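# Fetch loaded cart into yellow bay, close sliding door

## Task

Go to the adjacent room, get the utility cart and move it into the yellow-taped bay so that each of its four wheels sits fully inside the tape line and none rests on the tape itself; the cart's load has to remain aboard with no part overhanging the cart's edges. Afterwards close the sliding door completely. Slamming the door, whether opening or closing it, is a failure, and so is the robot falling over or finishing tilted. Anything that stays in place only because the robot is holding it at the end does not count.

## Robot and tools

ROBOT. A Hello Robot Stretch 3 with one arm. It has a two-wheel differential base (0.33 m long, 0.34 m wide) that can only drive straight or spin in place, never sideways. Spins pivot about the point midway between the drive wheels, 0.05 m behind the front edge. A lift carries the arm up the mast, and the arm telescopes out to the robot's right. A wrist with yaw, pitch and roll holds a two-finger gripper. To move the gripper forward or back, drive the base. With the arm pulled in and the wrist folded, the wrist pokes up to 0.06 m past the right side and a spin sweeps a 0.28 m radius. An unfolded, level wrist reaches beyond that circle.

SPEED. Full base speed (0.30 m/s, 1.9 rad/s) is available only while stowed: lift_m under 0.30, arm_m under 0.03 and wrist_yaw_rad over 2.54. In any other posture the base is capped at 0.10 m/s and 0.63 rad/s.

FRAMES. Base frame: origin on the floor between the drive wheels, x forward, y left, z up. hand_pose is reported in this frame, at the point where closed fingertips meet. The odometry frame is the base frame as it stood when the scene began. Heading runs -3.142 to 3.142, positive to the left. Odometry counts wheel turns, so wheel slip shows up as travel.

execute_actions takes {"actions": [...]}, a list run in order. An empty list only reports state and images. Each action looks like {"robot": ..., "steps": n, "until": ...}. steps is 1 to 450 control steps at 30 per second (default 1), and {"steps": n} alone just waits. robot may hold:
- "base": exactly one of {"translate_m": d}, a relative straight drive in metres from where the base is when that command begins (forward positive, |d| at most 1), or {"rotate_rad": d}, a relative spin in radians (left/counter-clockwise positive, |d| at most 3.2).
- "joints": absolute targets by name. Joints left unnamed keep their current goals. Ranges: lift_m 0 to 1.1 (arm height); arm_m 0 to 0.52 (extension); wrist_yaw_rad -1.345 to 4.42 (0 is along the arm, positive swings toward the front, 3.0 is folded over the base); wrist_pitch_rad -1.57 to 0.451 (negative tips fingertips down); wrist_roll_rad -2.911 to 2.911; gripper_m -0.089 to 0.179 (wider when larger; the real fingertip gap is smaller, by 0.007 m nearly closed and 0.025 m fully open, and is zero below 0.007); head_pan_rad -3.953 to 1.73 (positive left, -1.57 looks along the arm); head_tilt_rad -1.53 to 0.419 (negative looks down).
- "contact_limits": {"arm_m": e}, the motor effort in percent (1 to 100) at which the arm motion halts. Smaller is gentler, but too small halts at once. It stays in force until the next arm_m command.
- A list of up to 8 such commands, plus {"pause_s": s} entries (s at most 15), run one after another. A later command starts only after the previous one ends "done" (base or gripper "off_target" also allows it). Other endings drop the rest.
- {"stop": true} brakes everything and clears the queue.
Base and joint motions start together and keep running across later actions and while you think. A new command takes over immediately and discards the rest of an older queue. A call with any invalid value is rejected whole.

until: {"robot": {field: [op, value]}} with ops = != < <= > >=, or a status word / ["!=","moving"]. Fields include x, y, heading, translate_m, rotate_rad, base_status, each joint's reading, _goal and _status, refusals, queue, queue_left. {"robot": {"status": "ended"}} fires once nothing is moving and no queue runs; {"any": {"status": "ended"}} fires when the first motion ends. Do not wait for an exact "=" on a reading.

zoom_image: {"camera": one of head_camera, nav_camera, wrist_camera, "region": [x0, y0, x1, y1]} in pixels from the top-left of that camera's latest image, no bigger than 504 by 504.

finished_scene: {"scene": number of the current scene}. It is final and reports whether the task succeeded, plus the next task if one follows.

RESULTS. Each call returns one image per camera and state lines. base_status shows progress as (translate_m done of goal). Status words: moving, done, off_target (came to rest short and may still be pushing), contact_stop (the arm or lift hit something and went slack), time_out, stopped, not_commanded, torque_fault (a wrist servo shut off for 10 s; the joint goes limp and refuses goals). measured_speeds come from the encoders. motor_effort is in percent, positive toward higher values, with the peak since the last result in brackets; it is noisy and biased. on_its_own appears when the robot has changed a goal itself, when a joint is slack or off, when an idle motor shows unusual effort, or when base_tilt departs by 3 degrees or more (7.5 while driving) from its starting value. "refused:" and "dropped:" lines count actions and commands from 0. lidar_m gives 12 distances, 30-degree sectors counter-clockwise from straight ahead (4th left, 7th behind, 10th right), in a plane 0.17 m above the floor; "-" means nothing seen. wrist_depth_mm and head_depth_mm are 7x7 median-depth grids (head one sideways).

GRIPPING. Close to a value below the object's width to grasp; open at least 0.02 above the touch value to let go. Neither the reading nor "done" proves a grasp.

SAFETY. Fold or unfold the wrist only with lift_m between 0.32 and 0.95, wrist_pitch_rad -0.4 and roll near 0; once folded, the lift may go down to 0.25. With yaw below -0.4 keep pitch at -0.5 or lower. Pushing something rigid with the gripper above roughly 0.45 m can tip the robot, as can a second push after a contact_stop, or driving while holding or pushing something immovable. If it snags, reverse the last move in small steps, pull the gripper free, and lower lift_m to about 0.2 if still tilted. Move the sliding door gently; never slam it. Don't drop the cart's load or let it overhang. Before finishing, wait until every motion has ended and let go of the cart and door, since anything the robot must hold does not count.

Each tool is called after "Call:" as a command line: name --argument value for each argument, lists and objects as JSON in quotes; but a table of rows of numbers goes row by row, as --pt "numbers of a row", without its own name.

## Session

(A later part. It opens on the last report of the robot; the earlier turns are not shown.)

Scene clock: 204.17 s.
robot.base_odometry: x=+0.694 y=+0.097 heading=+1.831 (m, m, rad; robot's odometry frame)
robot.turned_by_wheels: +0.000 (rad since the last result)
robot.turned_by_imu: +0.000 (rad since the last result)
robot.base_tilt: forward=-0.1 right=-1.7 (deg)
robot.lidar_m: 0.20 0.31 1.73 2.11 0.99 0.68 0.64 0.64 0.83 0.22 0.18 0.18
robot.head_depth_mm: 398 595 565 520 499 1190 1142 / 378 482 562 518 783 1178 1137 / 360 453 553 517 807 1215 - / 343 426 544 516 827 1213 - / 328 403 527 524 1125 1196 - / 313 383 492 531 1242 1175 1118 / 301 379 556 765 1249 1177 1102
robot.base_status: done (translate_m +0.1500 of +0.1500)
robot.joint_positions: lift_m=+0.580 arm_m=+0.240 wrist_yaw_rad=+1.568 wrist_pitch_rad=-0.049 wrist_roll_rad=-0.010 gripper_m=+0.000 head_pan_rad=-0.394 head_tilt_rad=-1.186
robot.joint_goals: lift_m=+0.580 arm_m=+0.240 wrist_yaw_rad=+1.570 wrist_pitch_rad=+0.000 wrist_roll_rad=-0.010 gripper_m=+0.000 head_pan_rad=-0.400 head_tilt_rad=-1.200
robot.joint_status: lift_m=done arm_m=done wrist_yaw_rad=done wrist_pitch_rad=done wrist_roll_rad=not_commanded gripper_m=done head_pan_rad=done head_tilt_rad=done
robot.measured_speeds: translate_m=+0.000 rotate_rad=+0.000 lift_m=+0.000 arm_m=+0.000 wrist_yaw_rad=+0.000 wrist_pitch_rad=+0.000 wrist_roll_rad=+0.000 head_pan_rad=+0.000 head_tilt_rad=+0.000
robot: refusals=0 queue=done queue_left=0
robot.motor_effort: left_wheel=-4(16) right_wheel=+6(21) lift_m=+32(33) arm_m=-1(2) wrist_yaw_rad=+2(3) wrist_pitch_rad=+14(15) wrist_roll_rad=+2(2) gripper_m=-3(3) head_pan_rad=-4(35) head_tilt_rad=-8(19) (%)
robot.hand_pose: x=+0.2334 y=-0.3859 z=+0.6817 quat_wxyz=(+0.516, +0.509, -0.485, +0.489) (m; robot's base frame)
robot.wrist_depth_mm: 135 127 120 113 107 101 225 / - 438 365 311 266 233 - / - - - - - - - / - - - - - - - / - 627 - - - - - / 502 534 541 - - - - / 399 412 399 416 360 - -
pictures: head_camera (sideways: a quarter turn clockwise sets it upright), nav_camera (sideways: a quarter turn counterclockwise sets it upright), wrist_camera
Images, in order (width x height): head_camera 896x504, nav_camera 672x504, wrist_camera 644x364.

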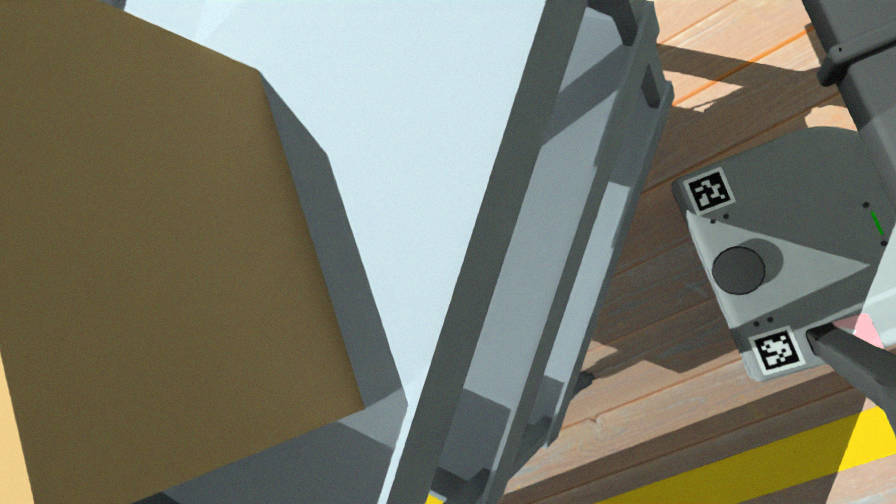

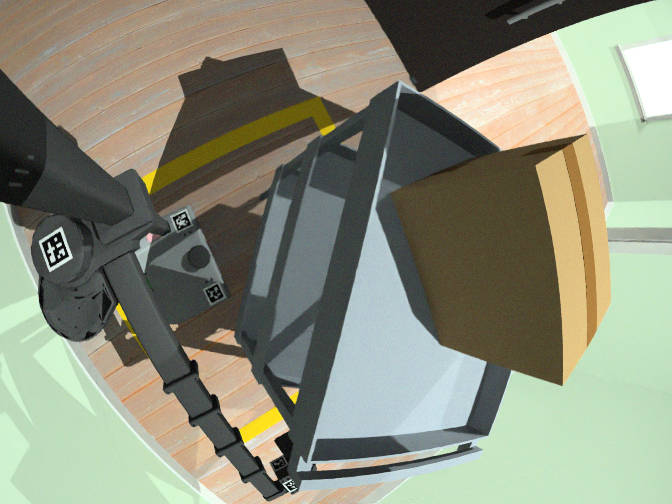

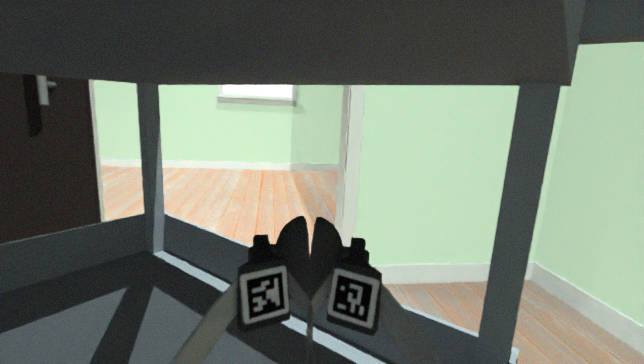

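Call:
execute_actions --actions '[{"robot":[{"joints":{"lift_m":0.55}},{"base":{"translate_m":-0.3}},{"joints":{"gripper_m":0.13,"arm_m":0.17,"head_pan_rad":-0.5,"head_tilt_rad":-1.0}}],"steps":450,"until":{"robot":{"status":"ended"}}}]'

Scene clock: 211.67 s.
robot.base_odometry: x=+0.771 y=-0.193 heading=+1.832 (m, m, rad; robot's odometry frame)
robot.turned_by_wheels: +0.000 (rad since the last result)
robot.turned_by_imu: +0.001 (rad since the last result)
robot.base_tilt: forward=+0.0 right=-1.6 (deg)
robot.lidar_m: 0.45 1.65 2.20 1.98 0.53 0.36 0.34 0.34 0.44 0.99 0.42 0.41
robot.head_depth_mm: 1916 1928 1689 1527 1368 1212 1120 / 1993 774 676 1477 1361 1229 1115 / 851 772 657 910 1218 1218 1133 / 840 749 660 942 1200 1217 1116 / 613 714 624 960 1210 1218 1105 / 582 682 635 953 1246 1206 1104 / 556 645 645 961 1273 1209 1101
robot.base_status: done (translate_m -0.3000 of -0.3000)
robot.joint_positions: lift_m=+0.550 arm_m=+0.170 wrist_yaw_rad=+1.568 wrist_pitch_rad=-0.023 wrist_roll_rad=-0.008 gripper_m=+0.130 head_pan_rad=-0.493 head_tilt_rad=-1.002
robot.joint_goals: lift_m=+0.550 arm_m=+0.170 wrist_yaw_rad=+1.570 wrist_pitch_rad=+0.000 wrist_roll_rad=-0.008 gripper_m=+0.130 head_pan_rad=-0.500 head_tilt_rad=-1.000
robot.joint_status: lift_m=done arm_m=done wrist_yaw_rad=done wrist_pitch_rad=done wrist_roll_rad=not_commanded gripper_m=done head_pan_rad=done head_tilt_rad=done
robot.measured_speeds: translate_m=+0.000 rotate_rad=+0.000 lift_m=+0.000 arm_m=+0.000 wrist_yaw_rad=+0.000 wrist_pitch_rad=+0.000 wrist_roll_rad=+0.000 head_pan_rad=+0.000 head_tilt_rad=+0.000
robot: refusals=0 queue=done queue_left=0
robot.motor_effort: left_wheel=-1(6) right_wheel=+0(6) lift_m=+21(32) arm_m=-4(3) wrist_yaw_rad=+2(2) wrist_pitch_rad=+7(14) wrist_roll_rad=+1(1) gripper_m=+0(81) head_pan_rad=-5(17) head_tilt_rad=+2(19) (%)
robot.hand_pose: x=+0.2343 y=-0.3160 z=+0.6590 quat_wxyz=(+0.509, +0.503, -0.493, +0.496) (m; robot's base frame)
robot.wrist_depth_mm: 390 286 226 227 345 514 - / 598 581 397 355 434 - - / - - - - - - - / - - 985 - - - - / 622 721 673 734 666 - - / 620 - 486 500 476 - - / - 352 287 326 - - -
pictures: head_camera (sideways: a quarter turn clockwise sets it upright), nav_camera (sideways: a quarter turn counterclockwise sets it upright), wrist_camera
Images, in order (width x height): head_camera 896x504, nav_camera 672x504, wrist_camera 644x364.

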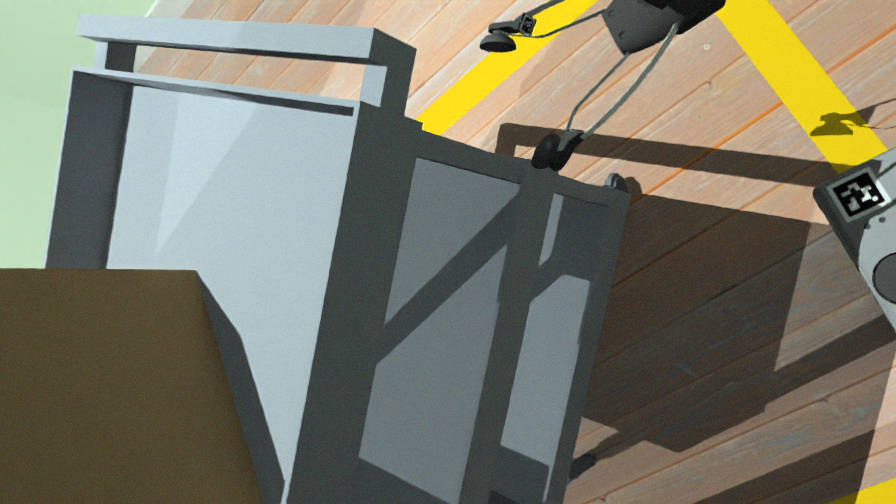

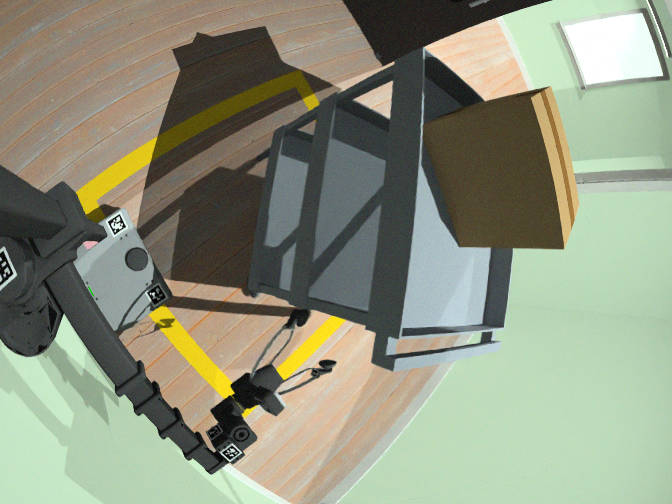

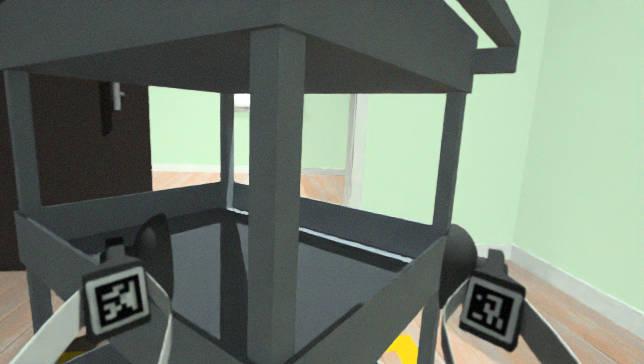

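Call:
execute_actions --actions '[{"robot":[{"joints":{"lift_m":0.58,"arm_m":0.13}},{"base":{"translate_m":0.21}},{"joints":{"gripper_m":-0.015}},{"base":{"translate_m":-0.2}},{"joints":{"arm_m":0.5,"wrist_yaw_rad":1.9,"head_pan_rad":-0.6}}],"steps":450,"until":{"robot":{"status":"ended"}}},{"steps":200,"until":{"robot":{"status":"ended"}}}]'

Scene clock: 224.80 s.
robot.base_odometry: x=+0.769 y=-0.184 heading=+1.832 (m, m, rad; robot's odometry frame)
robot.turned_by_wheels: +0.000 (rad since the last result)
robot.turned_by_imu: -0.003 (rad since the last result)
robot.base_tilt: forward=-0.1 right=-1.6 (deg)
robot.lidar_m: 0.28 1.64 2.18 2.08 0.54 0.37 0.35 0.35 0.45 0.53 0.31 0.28
robot.head_depth_mm: 833 780 670 606 998 1231 1120 / 483 651 664 602 903 1225 1116 / 416 489 625 588 883 1193 1141 / 391 397 496 549 851 1177 1124 / 389 378 474 565 837 1114 1113 / 385 418 535 571 646 1176 1106 / 394 465 600 559 1295 1205 1107
robot.base_status: done (translate_m -0.2000 of -0.2000)
robot.joint_positions: lift_m=+0.580 arm_m=+0.500 wrist_yaw_rad=+2.008 wrist_pitch_rad=-0.019 wrist_roll_rad=-0.008 gripper_m=+0.016 head_pan_rad=-0.593 head_tilt_rad=-1.000
robot.joint_goals: lift_m=+0.580 arm_m=+0.500 wrist_yaw_rad=+2.012 wrist_pitch_rad=+0.000 wrist_roll_rad=-0.008 gripper_m=+0.015 head_pan_rad=-0.600 head_tilt_rad=-1.000
robot.joint_status: lift_m=done arm_m=done wrist_yaw_rad=off_target wrist_pitch_rad=done wrist_roll_rad=not_commanded gripper_m=done head_pan_rad=done head_tilt_rad=done
robot.measured_speeds: translate_m=+0.000 rotate_rad=+0.000 lift_m=+0.000 arm_m=+0.000 wrist_yaw_rad=+0.000 wrist_pitch_rad=+0.000 wrist_roll_rad=+0.000 head_pan_rad=+0.000 head_tilt_rad=+0.000
robot: refusals=0 queue=dropped queue_left=0
robot.on_its_own: wrist_yaw_rad is held at +2.012, not at your +1.900, by its stall guard, which is not easing now; gripper_m is held at +0.015, not at your -0.015, by its stall guard, which is still easing
robot.motor_effort: left_wheel=+1(22) right_wheel=-3(28) lift_m=+29(31) arm_m=+5(10) wrist_yaw_rad=+4(67) wrist_pitch_rad=+6(7) wrist_roll_rad=+0(1) gripper_m=-22(96) head_pan_rad=-4(19) head_tilt_rad=+0(1) (%)
robot.hand_pose: x=+0.2104 y=-0.5364 z=+0.6896 quat_wxyz=(+0.387, +0.598, -0.372, +0.595) (m; robot's base frame)
robot.wrist_depth_mm: 104 92 72 52 66 100 352 / 272 235 137 54 116 161 351 / - - 741 55 503 - - / - - 782 57 - - - / - 676 68 59 - - - / 532 567 68 61 75 475 - / 426 432 401 62 429 438 -
pictures: head_camera (sideways: a quarter turn clockwise sets it upright), nav_camera (sideways: a quarter turn counterclockwise sets it upright), wrist_camera
Images, in order (width x height): head_camera 896x504, nav_camera 672x504, wrist_camera 644x364.

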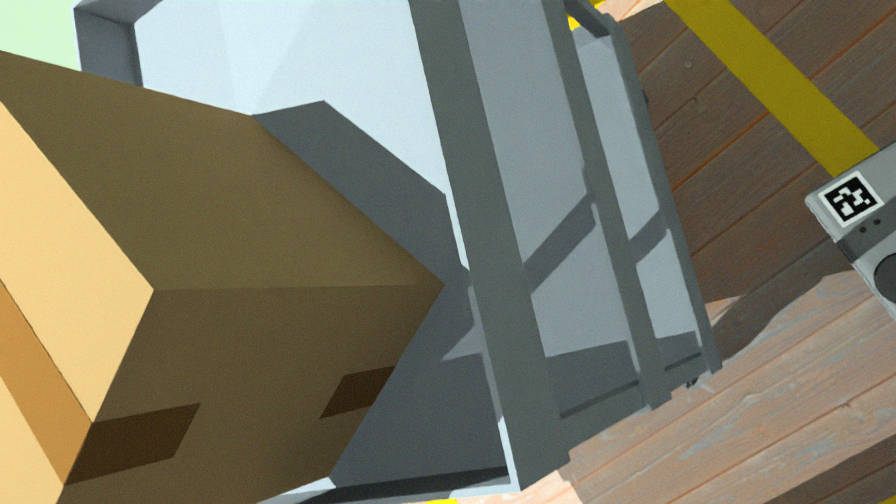

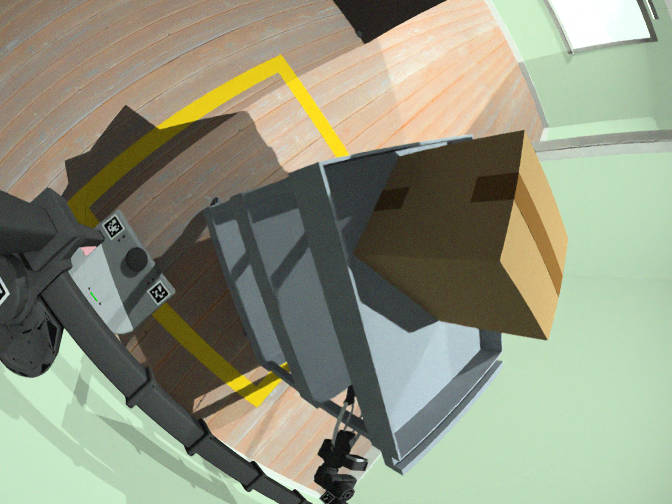

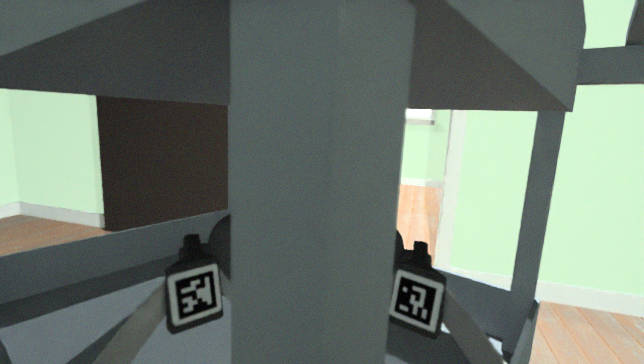

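Call:
execute_actions --actions '[{"robot":{"joints":{"head_pan_rad":-0.0,"head_tilt_rad":-1.15,"wrist_yaw_rad":2.0}},"steps":100,"until":{"robot":{"status":"ended"}}}]'

Scene clock: 226.13 s.
robot.base_odometry: x=+0.769 y=-0.184 heading=+1.832 (m, m, rad; robot's odometry frame)
robot.turned_by_wheels: +0.000 (rad since the last result)
robot.turned_by_imu: +0.000 (rad since the last result)
robot.base_tilt: forward=-0.1 right=-1.7 (deg)
robot.lidar_m: 0.28 1.64 2.18 2.08 0.54 0.37 0.35 0.35 0.45 0.53 0.31 0.28
robot.head_depth_mm: 400 441 494 535 829 1173 1117 / 472 530 569 547 850 1202 1111 / 1944 629 582 552 1058 1194 - / 1915 1725 1526 731 1250 1198 - / 1937 1717 1531 1397 1286 1197 - / 1793 1695 1544 1401 1284 1183 1121 / 1631 1703 1540 1398 1282 1180 1112
robot.base_status: done (translate_m -0.2000 of -0.2000)
robot.joint_positions: lift_m=+0.580 arm_m=+0.500 wrist_yaw_rad=+2.007 wrist_pitch_rad=-0.019 wrist_roll_rad=-0.008 gripper_m=+0.019 head_pan_rad=-0.007 head_tilt_rad=-1.136
robot.joint_goals: lift_m=+0.580 arm_m=+0.500 wrist_yaw_rad=+2.000 wrist_pitch_rad=+0.000 wrist_roll_rad=-0.008 gripper_m=+0.018 head_pan_rad=+0.000 head_tilt_rad=-1.150
robot.joint_status: lift_m=done arm_m=done wrist_yaw_rad=done wrist_pitch_rad=done wrist_roll_rad=not_commanded gripper_m=done head_pan_rad=done head_tilt_rad=done
robot.measured_speeds: translate_m=+0.000 rotate_rad=+0.000 lift_m=+0.000 arm_m=+0.000 wrist_yaw_rad=+0.000 wrist_pitch_rad=+0.000 wrist_roll_rad=+0.000 head_pan_rad=+0.000 head_tilt_rad=+0.000
robot: refusals=0 queue=done queue_left=0
robot.on_its_own: gripper_m is held at +0.018, not at your -0.015, by its stall guard, which is not easing now
robot.motor_effort: left_wheel=+2(1) right_wheel=-3(3) lift_m=+29(29) arm_m=+5(5) wrist_yaw_rad=-7(7) wrist_pitch_rad=+6(6) wrist_roll_rad=+1(1) gripper_m=-21(21) head_pan_rad=+4(41) head_tilt_rad=-8(24) (%)
robot.hand_pose: x=+0.2105 y=-0.5366 z=+0.6896 quat_wxyz=(+0.387, +0.598, -0.372, +0.595) (m; robot's base frame)
robot.wrist_depth_mm: 104 92 72 52 66 100 352 / 272 234 137 54 116 161 355 / - - 761 55 497 - - / - - 786 57 - - - / - 702 68 59 - - - / 527 572 68 61 75 490 - / 427 433 402 62 443 437 -
pictures: head_camera (sideways: a quarter turn clockwise sets it upright), nav_camera (sideways: a quarter turn counterclockwise sets it upright), wrist_camera
Images, in order (width x height): head_camera 896x504, nav_camera 672x504, wrist_camera 644x364.

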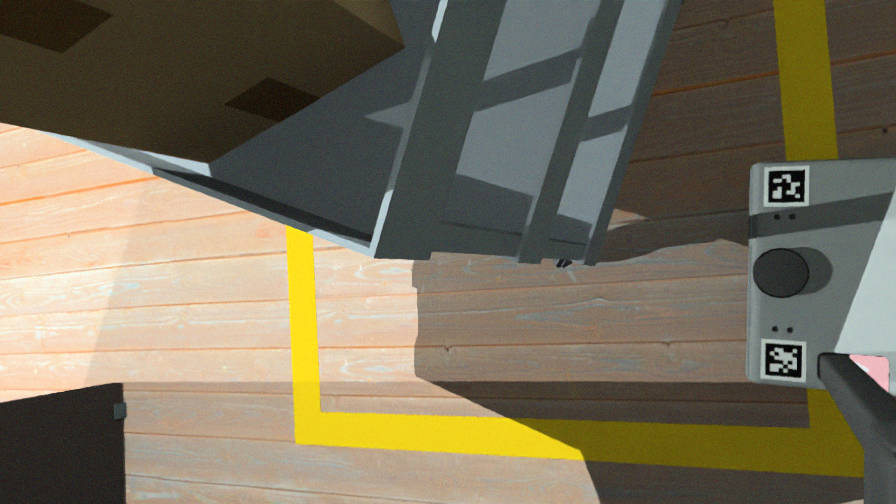

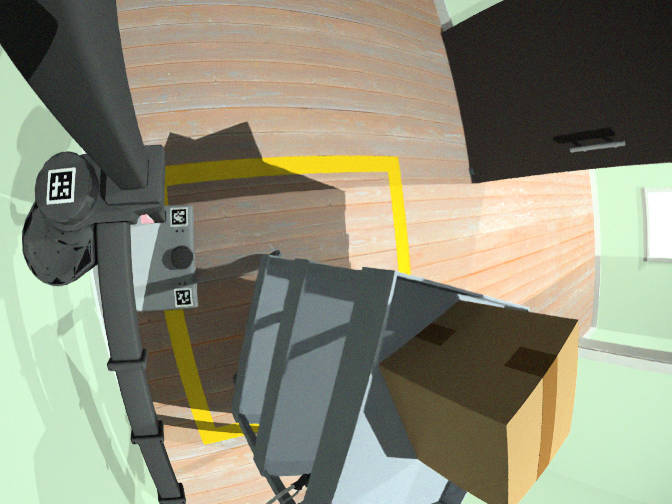

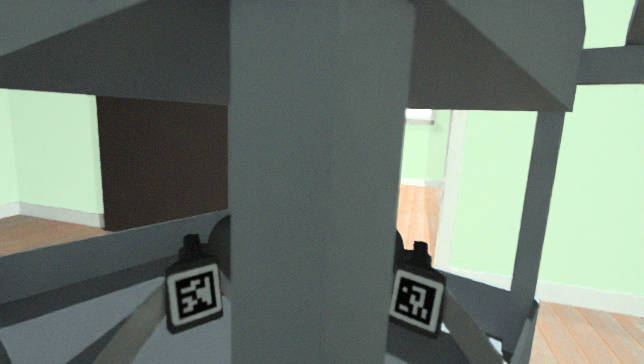

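Call:
execute_actions --actions '[{"robot":[{"base":{"translate_m":0.1}},{"base":{"translate_m":0.12},"joints":{"arm_m":0.3}}],"steps":300,"until":{"robot":{"status":"ended"}}}]'

Scene clock: 230.83 s.
robot.base_odometry: x=+0.712 y=+0.029 heading=+1.832 (m, m, rad; robot's odometry frame)
robot.turned_by_wheels: +0.000 (rad since the last result)
robot.turned_by_imu: +0.000 (rad since the last result)
robot.base_tilt: forward=-0.1 right=-1.7 (deg)
robot.lidar_m: 0.25 0.30 1.82 2.11 0.89 0.60 0.56 0.57 0.73 1.64 0.27 0.25
robot.head_depth_mm: 351 443 571 535 809 1164 1112 / 335 421 561 531 824 1176 1109 / 323 399 528 538 845 1190 - / 331 405 532 550 1067 1206 - / 480 615 580 852 1150 1189 - / 1866 604 574 777 1268 1193 1124 / 1411 1648 539 1397 1280 1183 1115
robot.base_status: done (translate_m +0.1200 of +0.1200)
robot.joint_positions: lift_m=+0.580 arm_m=+0.300 wrist_yaw_rad=+1.938 wrist_pitch_rad=-0.020 wrist_roll_rad=-0.008 gripper_m=+0.019 head_pan_rad=-0.007 head_tilt_rad=-1.136
robot.joint_goals: lift_m=+0.580 arm_m=+0.300 wrist_yaw_rad=+1.949 wrist_pitch_rad=+0.000 wrist_roll_rad=-0.008 gripper_m=+0.018 head_pan_rad=+0.000 head_tilt_rad=-1.150
robot.joint_status: lift_m=done arm_m=done wrist_yaw_rad=done wrist_pitch_rad=done wrist_roll_rad=not_commanded gripper_m=done head_pan_rad=done head_tilt_rad=done
robot.measured_speeds: translate_m=+0.000 rotate_rad=+0.000 lift_m=+0.000 arm_m=+0.000 wrist_yaw_rad=+0.000 wrist_pitch_rad=+0.000 wrist_roll_rad=+0.000 head_pan_rad=+0.000 head_tilt_rad=+0.000
robot: refusals=0 queue=done queue_left=0
robot.on_its_own: wrist_yaw_rad is held at +1.949, not at your +2.000, by its stall guard, which is not easing now; gripper_m is held at +0.018, not at your -0.015, by its stall guard, which is not easing now
robot.motor_effort: left_wheel=-3(16) right_wheel=+1(28) lift_m=+29(29) arm_m=-7(11) wrist_yaw_rad=+10(34) wrist_pitch_rad=+6(6) wrist_roll_rad=+1(0) gripper_m=-22(22) head_pan_rad=+3(4) head_tilt_rad=-7(8) (%)
robot.hand_pose: x=+0.2173 y=-0.3535 z=+0.6893 quat_wxyz=(+0.408, +0.585, -0.392, +0.581) (m; robot's base frame)
robot.wrist_depth_mm: 104 92 72 52 65 98 353 / 278 238 138 54 68 161 356 / - - 727 55 471 - - / - - 771 57 - - - / - 693 70 59 - - - / 534 566 70 60 72 483 - / 423 431 402 62 425 452 -
pictures: head_camera (sideways: a quarter turn clockwise sets it upright), nav_camera (sideways: a quarter turn counterclockwise sets it upright), wrist_camera
Images, in order (width x height): head_camera 896x504, nav_camera 672x504, wrist_camera 644x364.

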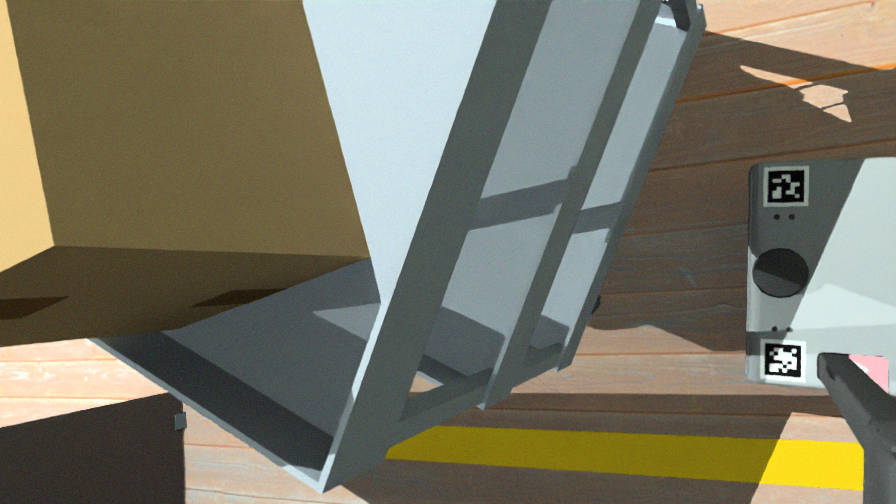

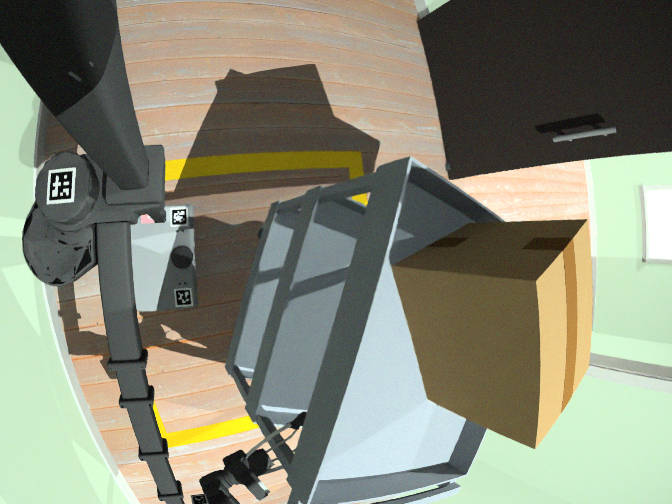

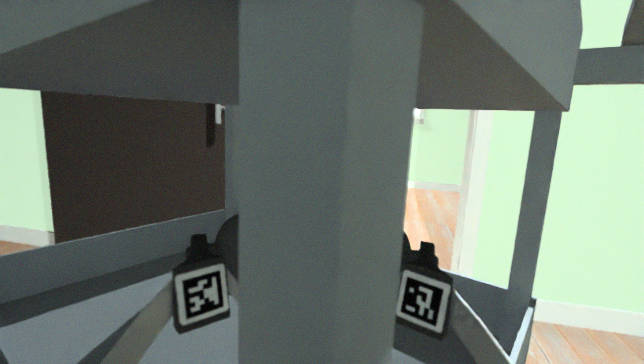

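Call:
execute_actions --actions '[{"robot":{"joints":{"wrist_yaw_rad":2.3},"base":{"translate_m":-0.04}},"steps":150,"until":{"robot":{"status":"ended"}}}]'

Scene clock: 232.33 s.
robot.base_odometry: x=+0.722 y=-0.010 heading=+1.832 (m, m, rad; robot's odometry frame)
robot.turned_by_wheels: +0.000 (rad since the last result)
robot.turned_by_imu: +0.001 (rad since the last result)
robot.base_tilt: forward=-0.1 right=-1.7 (deg)
robot.lidar_m: 0.24 0.32 1.87 2.10 0.83 0.56 0.52 0.53 0.69 0.34 0.25 0.24
robot.head_depth_mm: 366 457 570 533 788 1003 1111 / 358 443 562 533 806 1158 1116 / 350 432 558 536 831 1191 - / 344 421 547 550 1110 1197 - / 457 615 573 856 1241 1192 - / 1863 611 578 866 1268 1185 1126 / 1468 1628 576 1381 1279 1177 1113
robot.base_status: done (translate_m -0.0400 of -0.0400)
robot.joint_positions: lift_m=+0.580 arm_m=+0.300 wrist_yaw_rad=+2.303 wrist_pitch_rad=-0.021 wrist_roll_rad=-0.008 gripper_m=+0.019 head_pan_rad=-0.007 head_tilt_rad=-1.136
robot.joint_goals: lift_m=+0.580 arm_m=+0.300 wrist_yaw_rad=+2.300 wrist_pitch_rad=+0.000 wrist_roll_rad=-0.008 gripper_m=+0.018 head_pan_rad=+0.000 head_tilt_rad=-1.150
robot.joint_status: lift_m=done arm_m=done wrist_yaw_rad=done wrist_pitch_rad=done wrist_roll_rad=not_commanded gripper_m=done head_pan_rad=done head_tilt_rad=done
robot.measured_speeds: translate_m=+0.000 rotate_rad=+0.000 lift_m=+0.000 arm_m=+0.000 wrist_yaw_rad=+0.000 wrist_pitch_rad=+0.000 wrist_roll_rad=+0.000 head_pan_rad=+0.000 head_tilt_rad=+0.000
robot: refusals=0 queue=done queue_left=0
robot.on_its_own: gripper_m is held at +0.018, not at your -0.015, by its stall guard, which is not easing now
robot.motor_effort: left_wheel=+5(10) right_wheel=-7(26) lift_m=+29(29) arm_m=+2(8) wrist_yaw_rad=-3(52) wrist_pitch_rad=+6(6) wrist_roll_rad=+1(1) gripper_m=-18(23) head_pan_rad=+3(4) head_tilt_rad=-7(7) (%)
robot.hand_pose: x=+0.1689 y=-0.2740 z=+0.6890 quat_wxyz=(+0.296, +0.646, -0.280, +0.645) (m; robot's base frame)
robot.wrist_depth_mm: - - 88 60 66 76 81 / - - 170 62 135 155 142 / - - - 64 778 - - / - - - 65 - - - / - - 621 68 716 - - / - - 80 70 612 562 - / - - 430 72 422 475 413
pictures: head_camera (sideways: a quarter turn clockwise sets it upright), nav_camera (sideways: a quarter turn counterclockwise sets it upright), wrist_camera
Images, in order (width x height): head_camera 896x504, nav_camera 672x504, wrist_camera 644x364.

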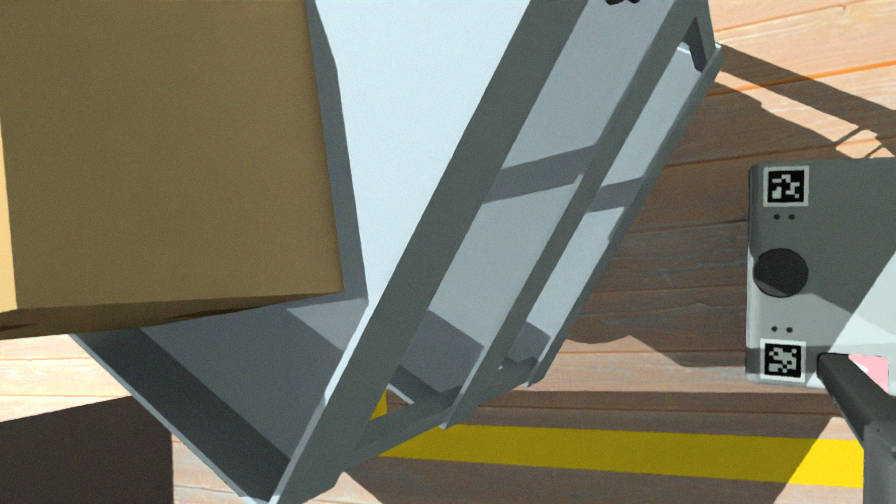

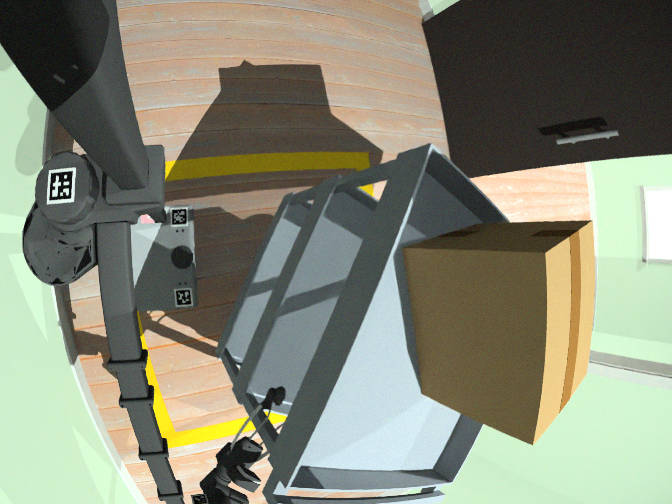

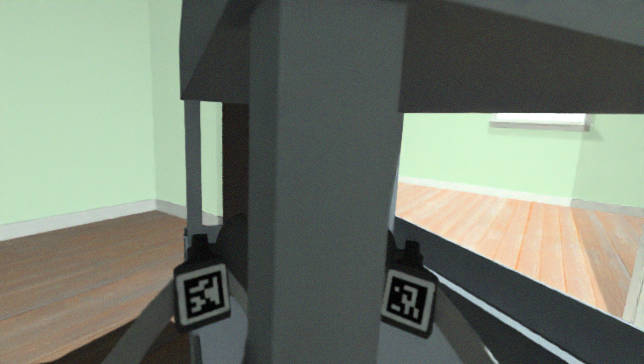

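Call:
execute_actions --actions '[{"robot":{"base":{"translate_m":-0.17},"joints":{"wrist_yaw_rad":1.85,"arm_m":0.52}},"steps":200,"until":{"robot":{"status":"ended"}}},{"robot":{"base":{"translate_m":0.17}},"steps":200,"until":{"robot":{"status":"ended"}}}]'

Scene clock: 238.13 s.
robot.base_odometry: x=+0.723 y=-0.010 heading=+1.831 (m, m, rad; robot's odometry frame)
robot.turned_by_wheels: -0.001 (rad since the last result)
robot.turned_by_imu: -0.001 (rad since the last result)
robot.base_tilt: forward=-0.1 right=-1.7 (deg)
robot.lidar_m: 0.16 1.46 1.86 2.11 0.83 0.56 0.53 0.53 0.68 0.56 0.22 0.16
robot.head_depth_mm: 319 354 413 493 506 1170 1115 / 347 402 478 526 506 1176 1105 / 632 488 559 531 505 1170 - / 1931 1709 1522 1370 1261 1188 - / 1903 1710 1549 1402 1271 1197 - / 1891 1685 1535 1398 1283 1184 1119 / 1443 1663 1534 1395 1280 1177 1111
robot.base_status: done (translate_m +0.1700 of +0.1700)
robot.joint_positions: lift_m=+0.580 arm_m=+0.518 wrist_yaw_rad=+1.837 wrist_pitch_rad=-0.018 wrist_roll_rad=-0.008 gripper_m=+0.019 head_pan_rad=-0.007 head_tilt_rad=-1.136
robot.joint_goals: lift_m=+0.580 arm_m=+0.520 wrist_yaw_rad=+1.850 wrist_pitch_rad=+0.000 wrist_roll_rad=-0.008 gripper_m=+0.018 head_pan_rad=+0.000 head_tilt_rad=-1.150
robot.joint_status: lift_m=done arm_m=done wrist_yaw_rad=done wrist_pitch_rad=done wrist_roll_rad=not_commanded gripper_m=done head_pan_rad=done head_tilt_rad=done
robot.measured_speeds: translate_m=+0.000 rotate_rad=+0.000 lift_m=+0.000 arm_m=+0.000 wrist_yaw_rad=+0.000 wrist_pitch_rad=+0.000 wrist_roll_rad=+0.000 head_pan_rad=+0.000 head_tilt_rad=+0.000
robot: refusals=0 queue=done queue_left=0
robot.on_its_own: gripper_m is held at +0.018, not at your -0.015, by its stall guard, which is not easing now
robot.motor_effort: left_wheel=-8(16) right_wheel=+8(34) lift_m=+29(29) arm_m=+0(12) wrist_yaw_rad=+12(66) wrist_pitch_rad=+5(6) wrist_roll_rad=+0(0) gripper_m=-18(22) head_pan_rad=+4(3) head_tilt_rad=-7(7) (%)
robot.hand_pose: x=+0.2254 y=-0.5957 z=+0.6898 quat_wxyz=(+0.436, +0.564, -0.422, +0.560) (m; robot's base frame)
robot.wrist_depth_mm: 108 92 87 70 102 - - / 270 234 200 72 459 - - / - - - 74 - - - / - - - 76 - - - / 652 651 - 78 - - - / 561 581 - 80 - - - / 426 436 423 83 - - -
pictures: head_camera (sideways: a quarter turn clockwise sets it upright), nav_camera (sideways: a quarter turn counterclockwise sets it upright), wrist_camera
Images, in order (width x height): head_camera 896x504, nav_camera 672x504, wrist_camera 644x364.

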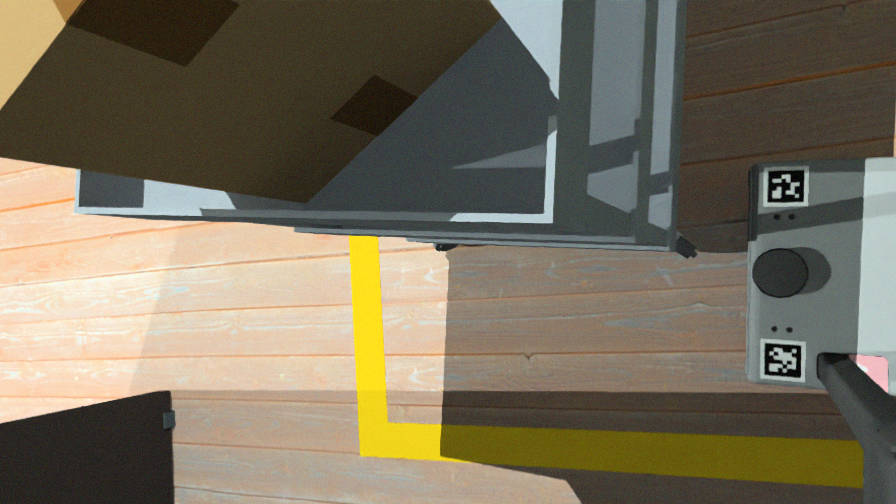

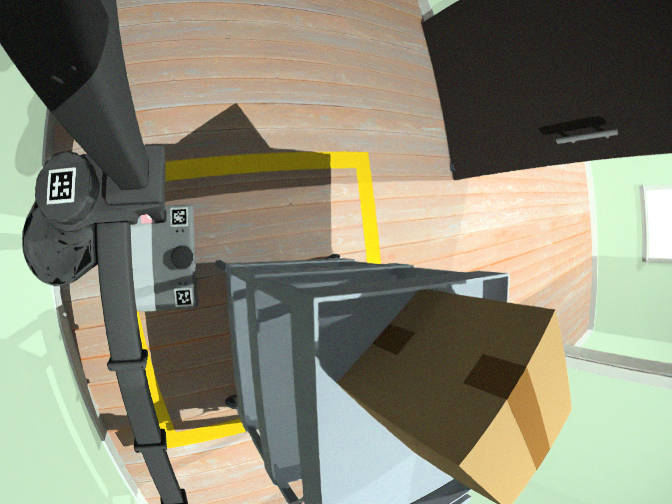

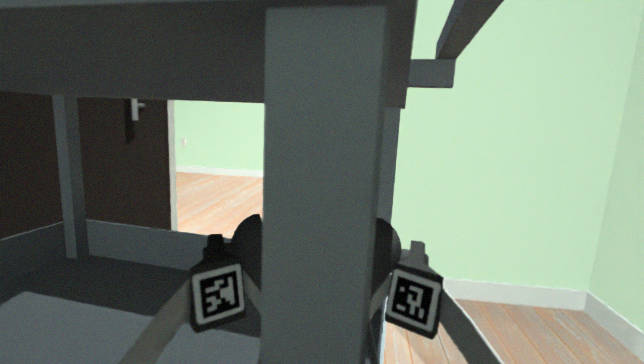

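Call:
execute_actions --actions '[{"robot":{"base":{"translate_m":0.11},"joints":{"arm_m":0.31}},"steps":200,"until":{"robot":{"status":"ended"}}}]'

Scene clock: 241.23 s.
robot.base_odometry: x=+0.694 y=+0.097 heading=+1.832 (m, m, rad; robot's odometry frame)
robot.turned_by_wheels: +0.000 (rad since the last result)
robot.turned_by_imu: +0.000 (rad since the last result)
robot.base_tilt: forward=-0.1 right=-1.7 (deg)
robot.lidar_m: 0.20 0.22 1.72 2.11 1.00 0.68 0.63 0.64 0.83 1.63 0.26 0.21
robot.head_depth_mm: 319 398 562 534 796 1179 1115 / 309 357 496 532 806 1175 1111 / 305 325 435 528 811 1179 - / 304 326 425 522 820 1188 - / 328 420 556 527 839 1193 - / 431 569 570 531 1243 1188 1127 / 1335 1615 1518 520 1268 1180 1113
robot.base_status: done (translate_m +0.1100 of +0.1100)
robot.joint_positions: lift_m=+0.580 arm_m=+0.310 wrist_yaw_rad=+1.751 wrist_pitch_rad=-0.019 wrist_roll_rad=-0.008 gripper_m=+0.019 head_pan_rad=-0.007 head_tilt_rad=-1.136
robot.joint_goals: lift_m=+0.580 arm_m=+0.310 wrist_yaw_rad=+1.788 wrist_pitch_rad=+0.000 wrist_roll_rad=-0.008 gripper_m=+0.018 head_pan_rad=+0.000 head_tilt_rad=-1.150
robot.joint_status: lift_m=done arm_m=done wrist_yaw_rad=done wrist_pitch_rad=done wrist_roll_rad=not_commanded gripper_m=done head_pan_rad=done head_tilt_rad=done
robot.measured_speeds: translate_m=+0.000 rotate_rad=+0.000 lift_m=+0.000 arm_m=+0.000 wrist_yaw_rad=+0.000 wrist_pitch_rad=+0.000 wrist_roll_rad=+0.000 head_pan_rad=+0.000 head_tilt_rad=+0.000
robot: refusals=0 queue=done queue_left=0
robot.on_its_own: wrist_yaw_rad is held at +1.788, not at your +1.850, by its stall guard, which is still easing; gripper_m is held at +0.018, not at your -0.015, by its stall guard, which is not easing now
robot.motor_effort: left_wheel=-5(17) right_wheel=+1(26) lift_m=+29(29) arm_m=-7(13) wrist_yaw_rad=+36(50) wrist_pitch_rad=+6(6) wrist_roll_rad=+0(0) gripper_m=-18(19) head_pan_rad=+4(4) head_tilt_rad=-7(8) (%)
robot.hand_pose: x=+0.2302 y=-0.4096 z=+0.6895 quat_wxyz=(+0.460, +0.545, -0.446, +0.541) (m; robot's base frame)
robot.wrist_depth_mm: 108 92 86 70 98 - - / 275 236 204 72 307 - - / - - - 74 - - - / - - - 76 - - - / 673 674 - 78 - - - / 562 571 - 81 - - - / 429 433 424 84 - - -
pictures: head_camera (sideways: a quarter turn clockwise sets it upright), nav_camera (sideways: a quarter turn counterclockwise sets it upright), wrist_camera
Images, in order (width x height): head_camera 896x504, nav_camera 672x504, wrist_camera 644x364.

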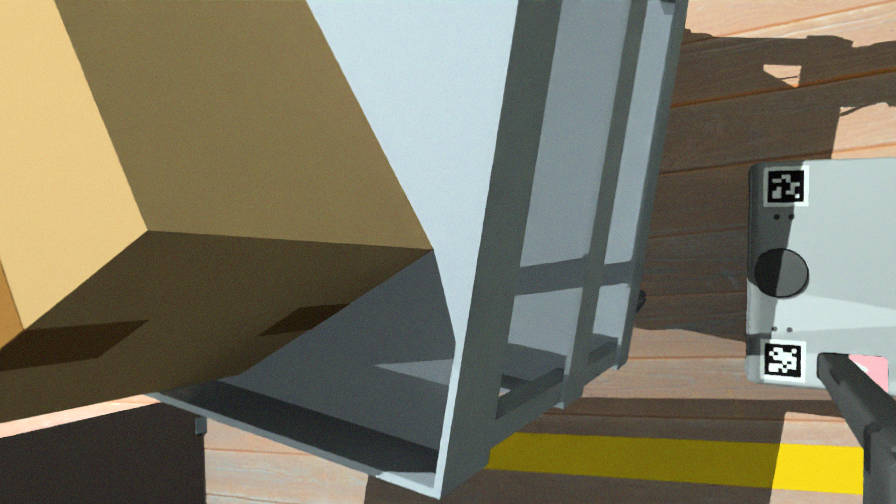

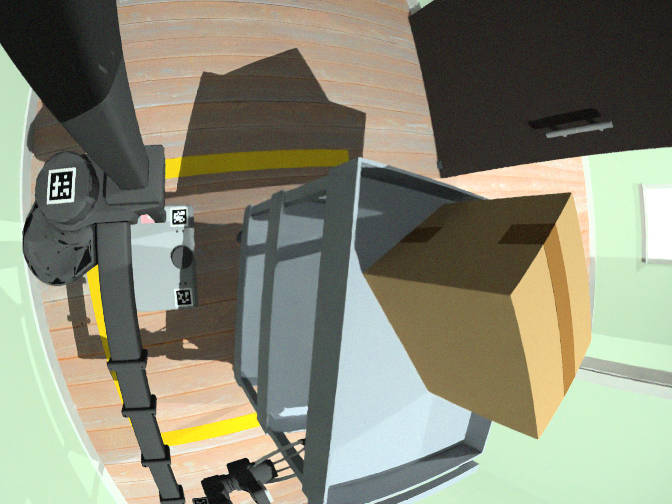

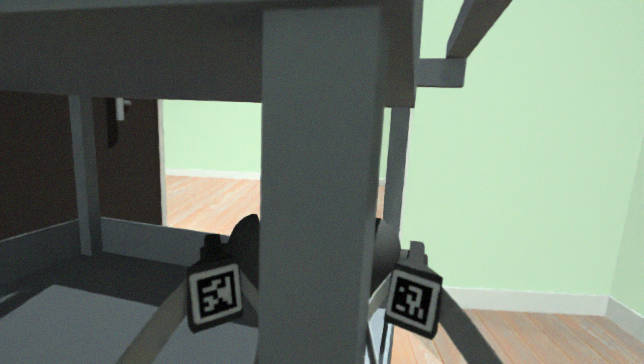

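Call:
execute_actions --actions '[{"robot":{"base":{"translate_m":-0.12},"joints":{"arm_m":0.41,"wrist_yaw_rad":1.79}},"steps":200,"until":{"robot":{"status":"ended"}}},{"robot":{"joints":{"arm_m":0.47}},"steps":200,"until":{"robot":{"status":"ended"}}}]'

Scene clock: 245.53 s.
robot.base_odometry: x=+0.725 y=-0.019 heading=+1.832 (m, m, rad; robot's odometry frame)
robot.turned_by_wheels: +0.000 (rad since the last result)
robot.turned_by_imu: +0.000 (rad since the last result)
robot.base_tilt: forward=+0.0 right=-1.6 (deg)
robot.lidar_m: 0.18 1.47 1.88 2.10 0.81 0.55 0.51 0.52 0.67 0.58 0.24 0.19
robot.head_depth_mm: 311 331 382 513 733 1177 1116 / 327 377 447 520 773 1177 1114 / 373 438 535 532 799 1186 - / 1901 656 574 523 740 1189 - / 1914 1711 1534 1406 1290 1189 - / 1891 1678 1530 1398 1287 1186 1134 / 1462 1674 1541 1402 1284 1181 1108
robot.base_status: done (translate_m -0.1200 of -0.1200)
robot.joint_positions: lift_m=+0.580 arm_m=+0.470 wrist_yaw_rad=+1.805 wrist_pitch_rad=-0.019 wrist_roll_rad=-0.008 gripper_m=+0.019 head_pan_rad=-0.007 head_tilt_rad=-1.136
robot.joint_goals: lift_m=+0.580 arm_m=+0.470 wrist_yaw_rad=+1.790 wrist_pitch_rad=+0.000 wrist_roll_rad=-0.008 gripper_m=+0.018 head_pan_rad=+0.000 head_tilt_rad=-1.150
robot.joint_status: lift_m=done arm_m=done wrist_yaw_rad=done wrist_pitch_rad=done wrist_roll_rad=not_commanded gripper_m=done head_pan_rad=done head_tilt_rad=done
robot.measured_speeds: translate_m=+0.000 rotate_rad=+0.000 lift_m=+0.000 arm_m=+0.000 wrist_yaw_rad=+0.000 wrist_pitch_rad=+0.000 wrist_roll_rad=+0.000 head_pan_rad=+0.000 head_tilt_rad=+0.000
robot: refusals=0 queue=done queue_left=0
robot.on_its_own: gripper_m is held at +0.018, not at your -0.015, by its stall guard, which is not easing now; wrist_yaw_rad is at rest, and its effort (-15) is outside its rest range (-12 to +12)
robot.motor_effort: left_wheel=+2(10) right_wheel=-1(22) lift_m=+28(29) arm_m=+7(11) wrist_yaw_rad=-15(29) wrist_pitch_rad=+5(6) wrist_roll_rad=+1(1) gripper_m=-15(19) head_pan_rad=+4(4) head_tilt_rad=-7(7) (%)
robot.hand_pose: x=+0.2274 y=-0.5551 z=+0.6897 quat_wxyz=(+0.445, +0.557, -0.431, +0.553) (m; robot's base frame)
robot.wrist_depth_mm: 107 91 79 73 315 - - / 269 231 164 75 458 - - / - - - 77 - - - / - - - 80 - - - / 656 664 650 82 - - - / 548 567 87 83 - - - / 433 433 402 86 - - -
pictures: head_camera (sideways: a quarter turn clockwise sets it upright), nav_camera (sideways: a quarter turn counterclockwise sets it upright), wrist_camera
Images, in order (width x height): head_camera 896x504, nav_camera 672x504, wrist_camera 644x364.

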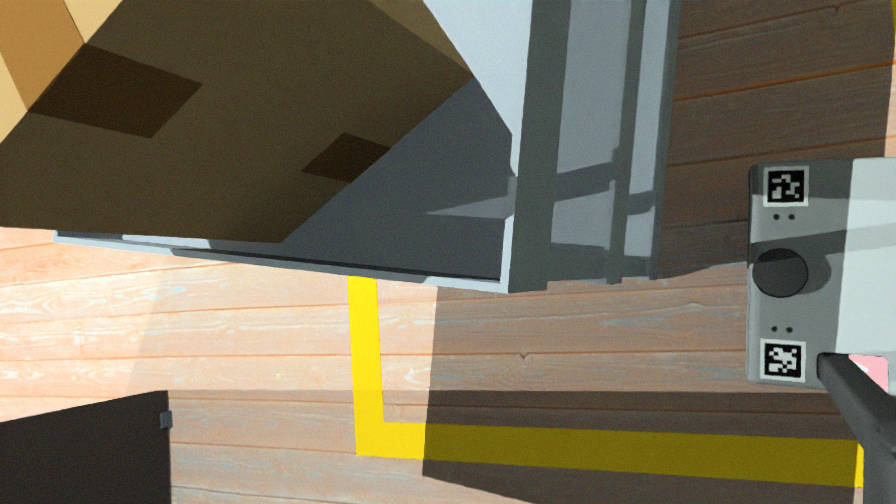

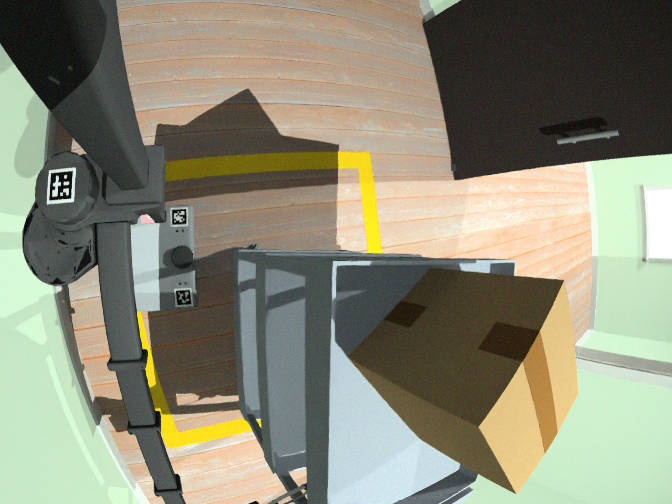

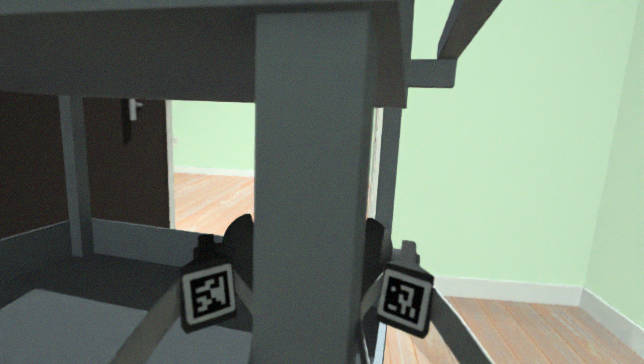

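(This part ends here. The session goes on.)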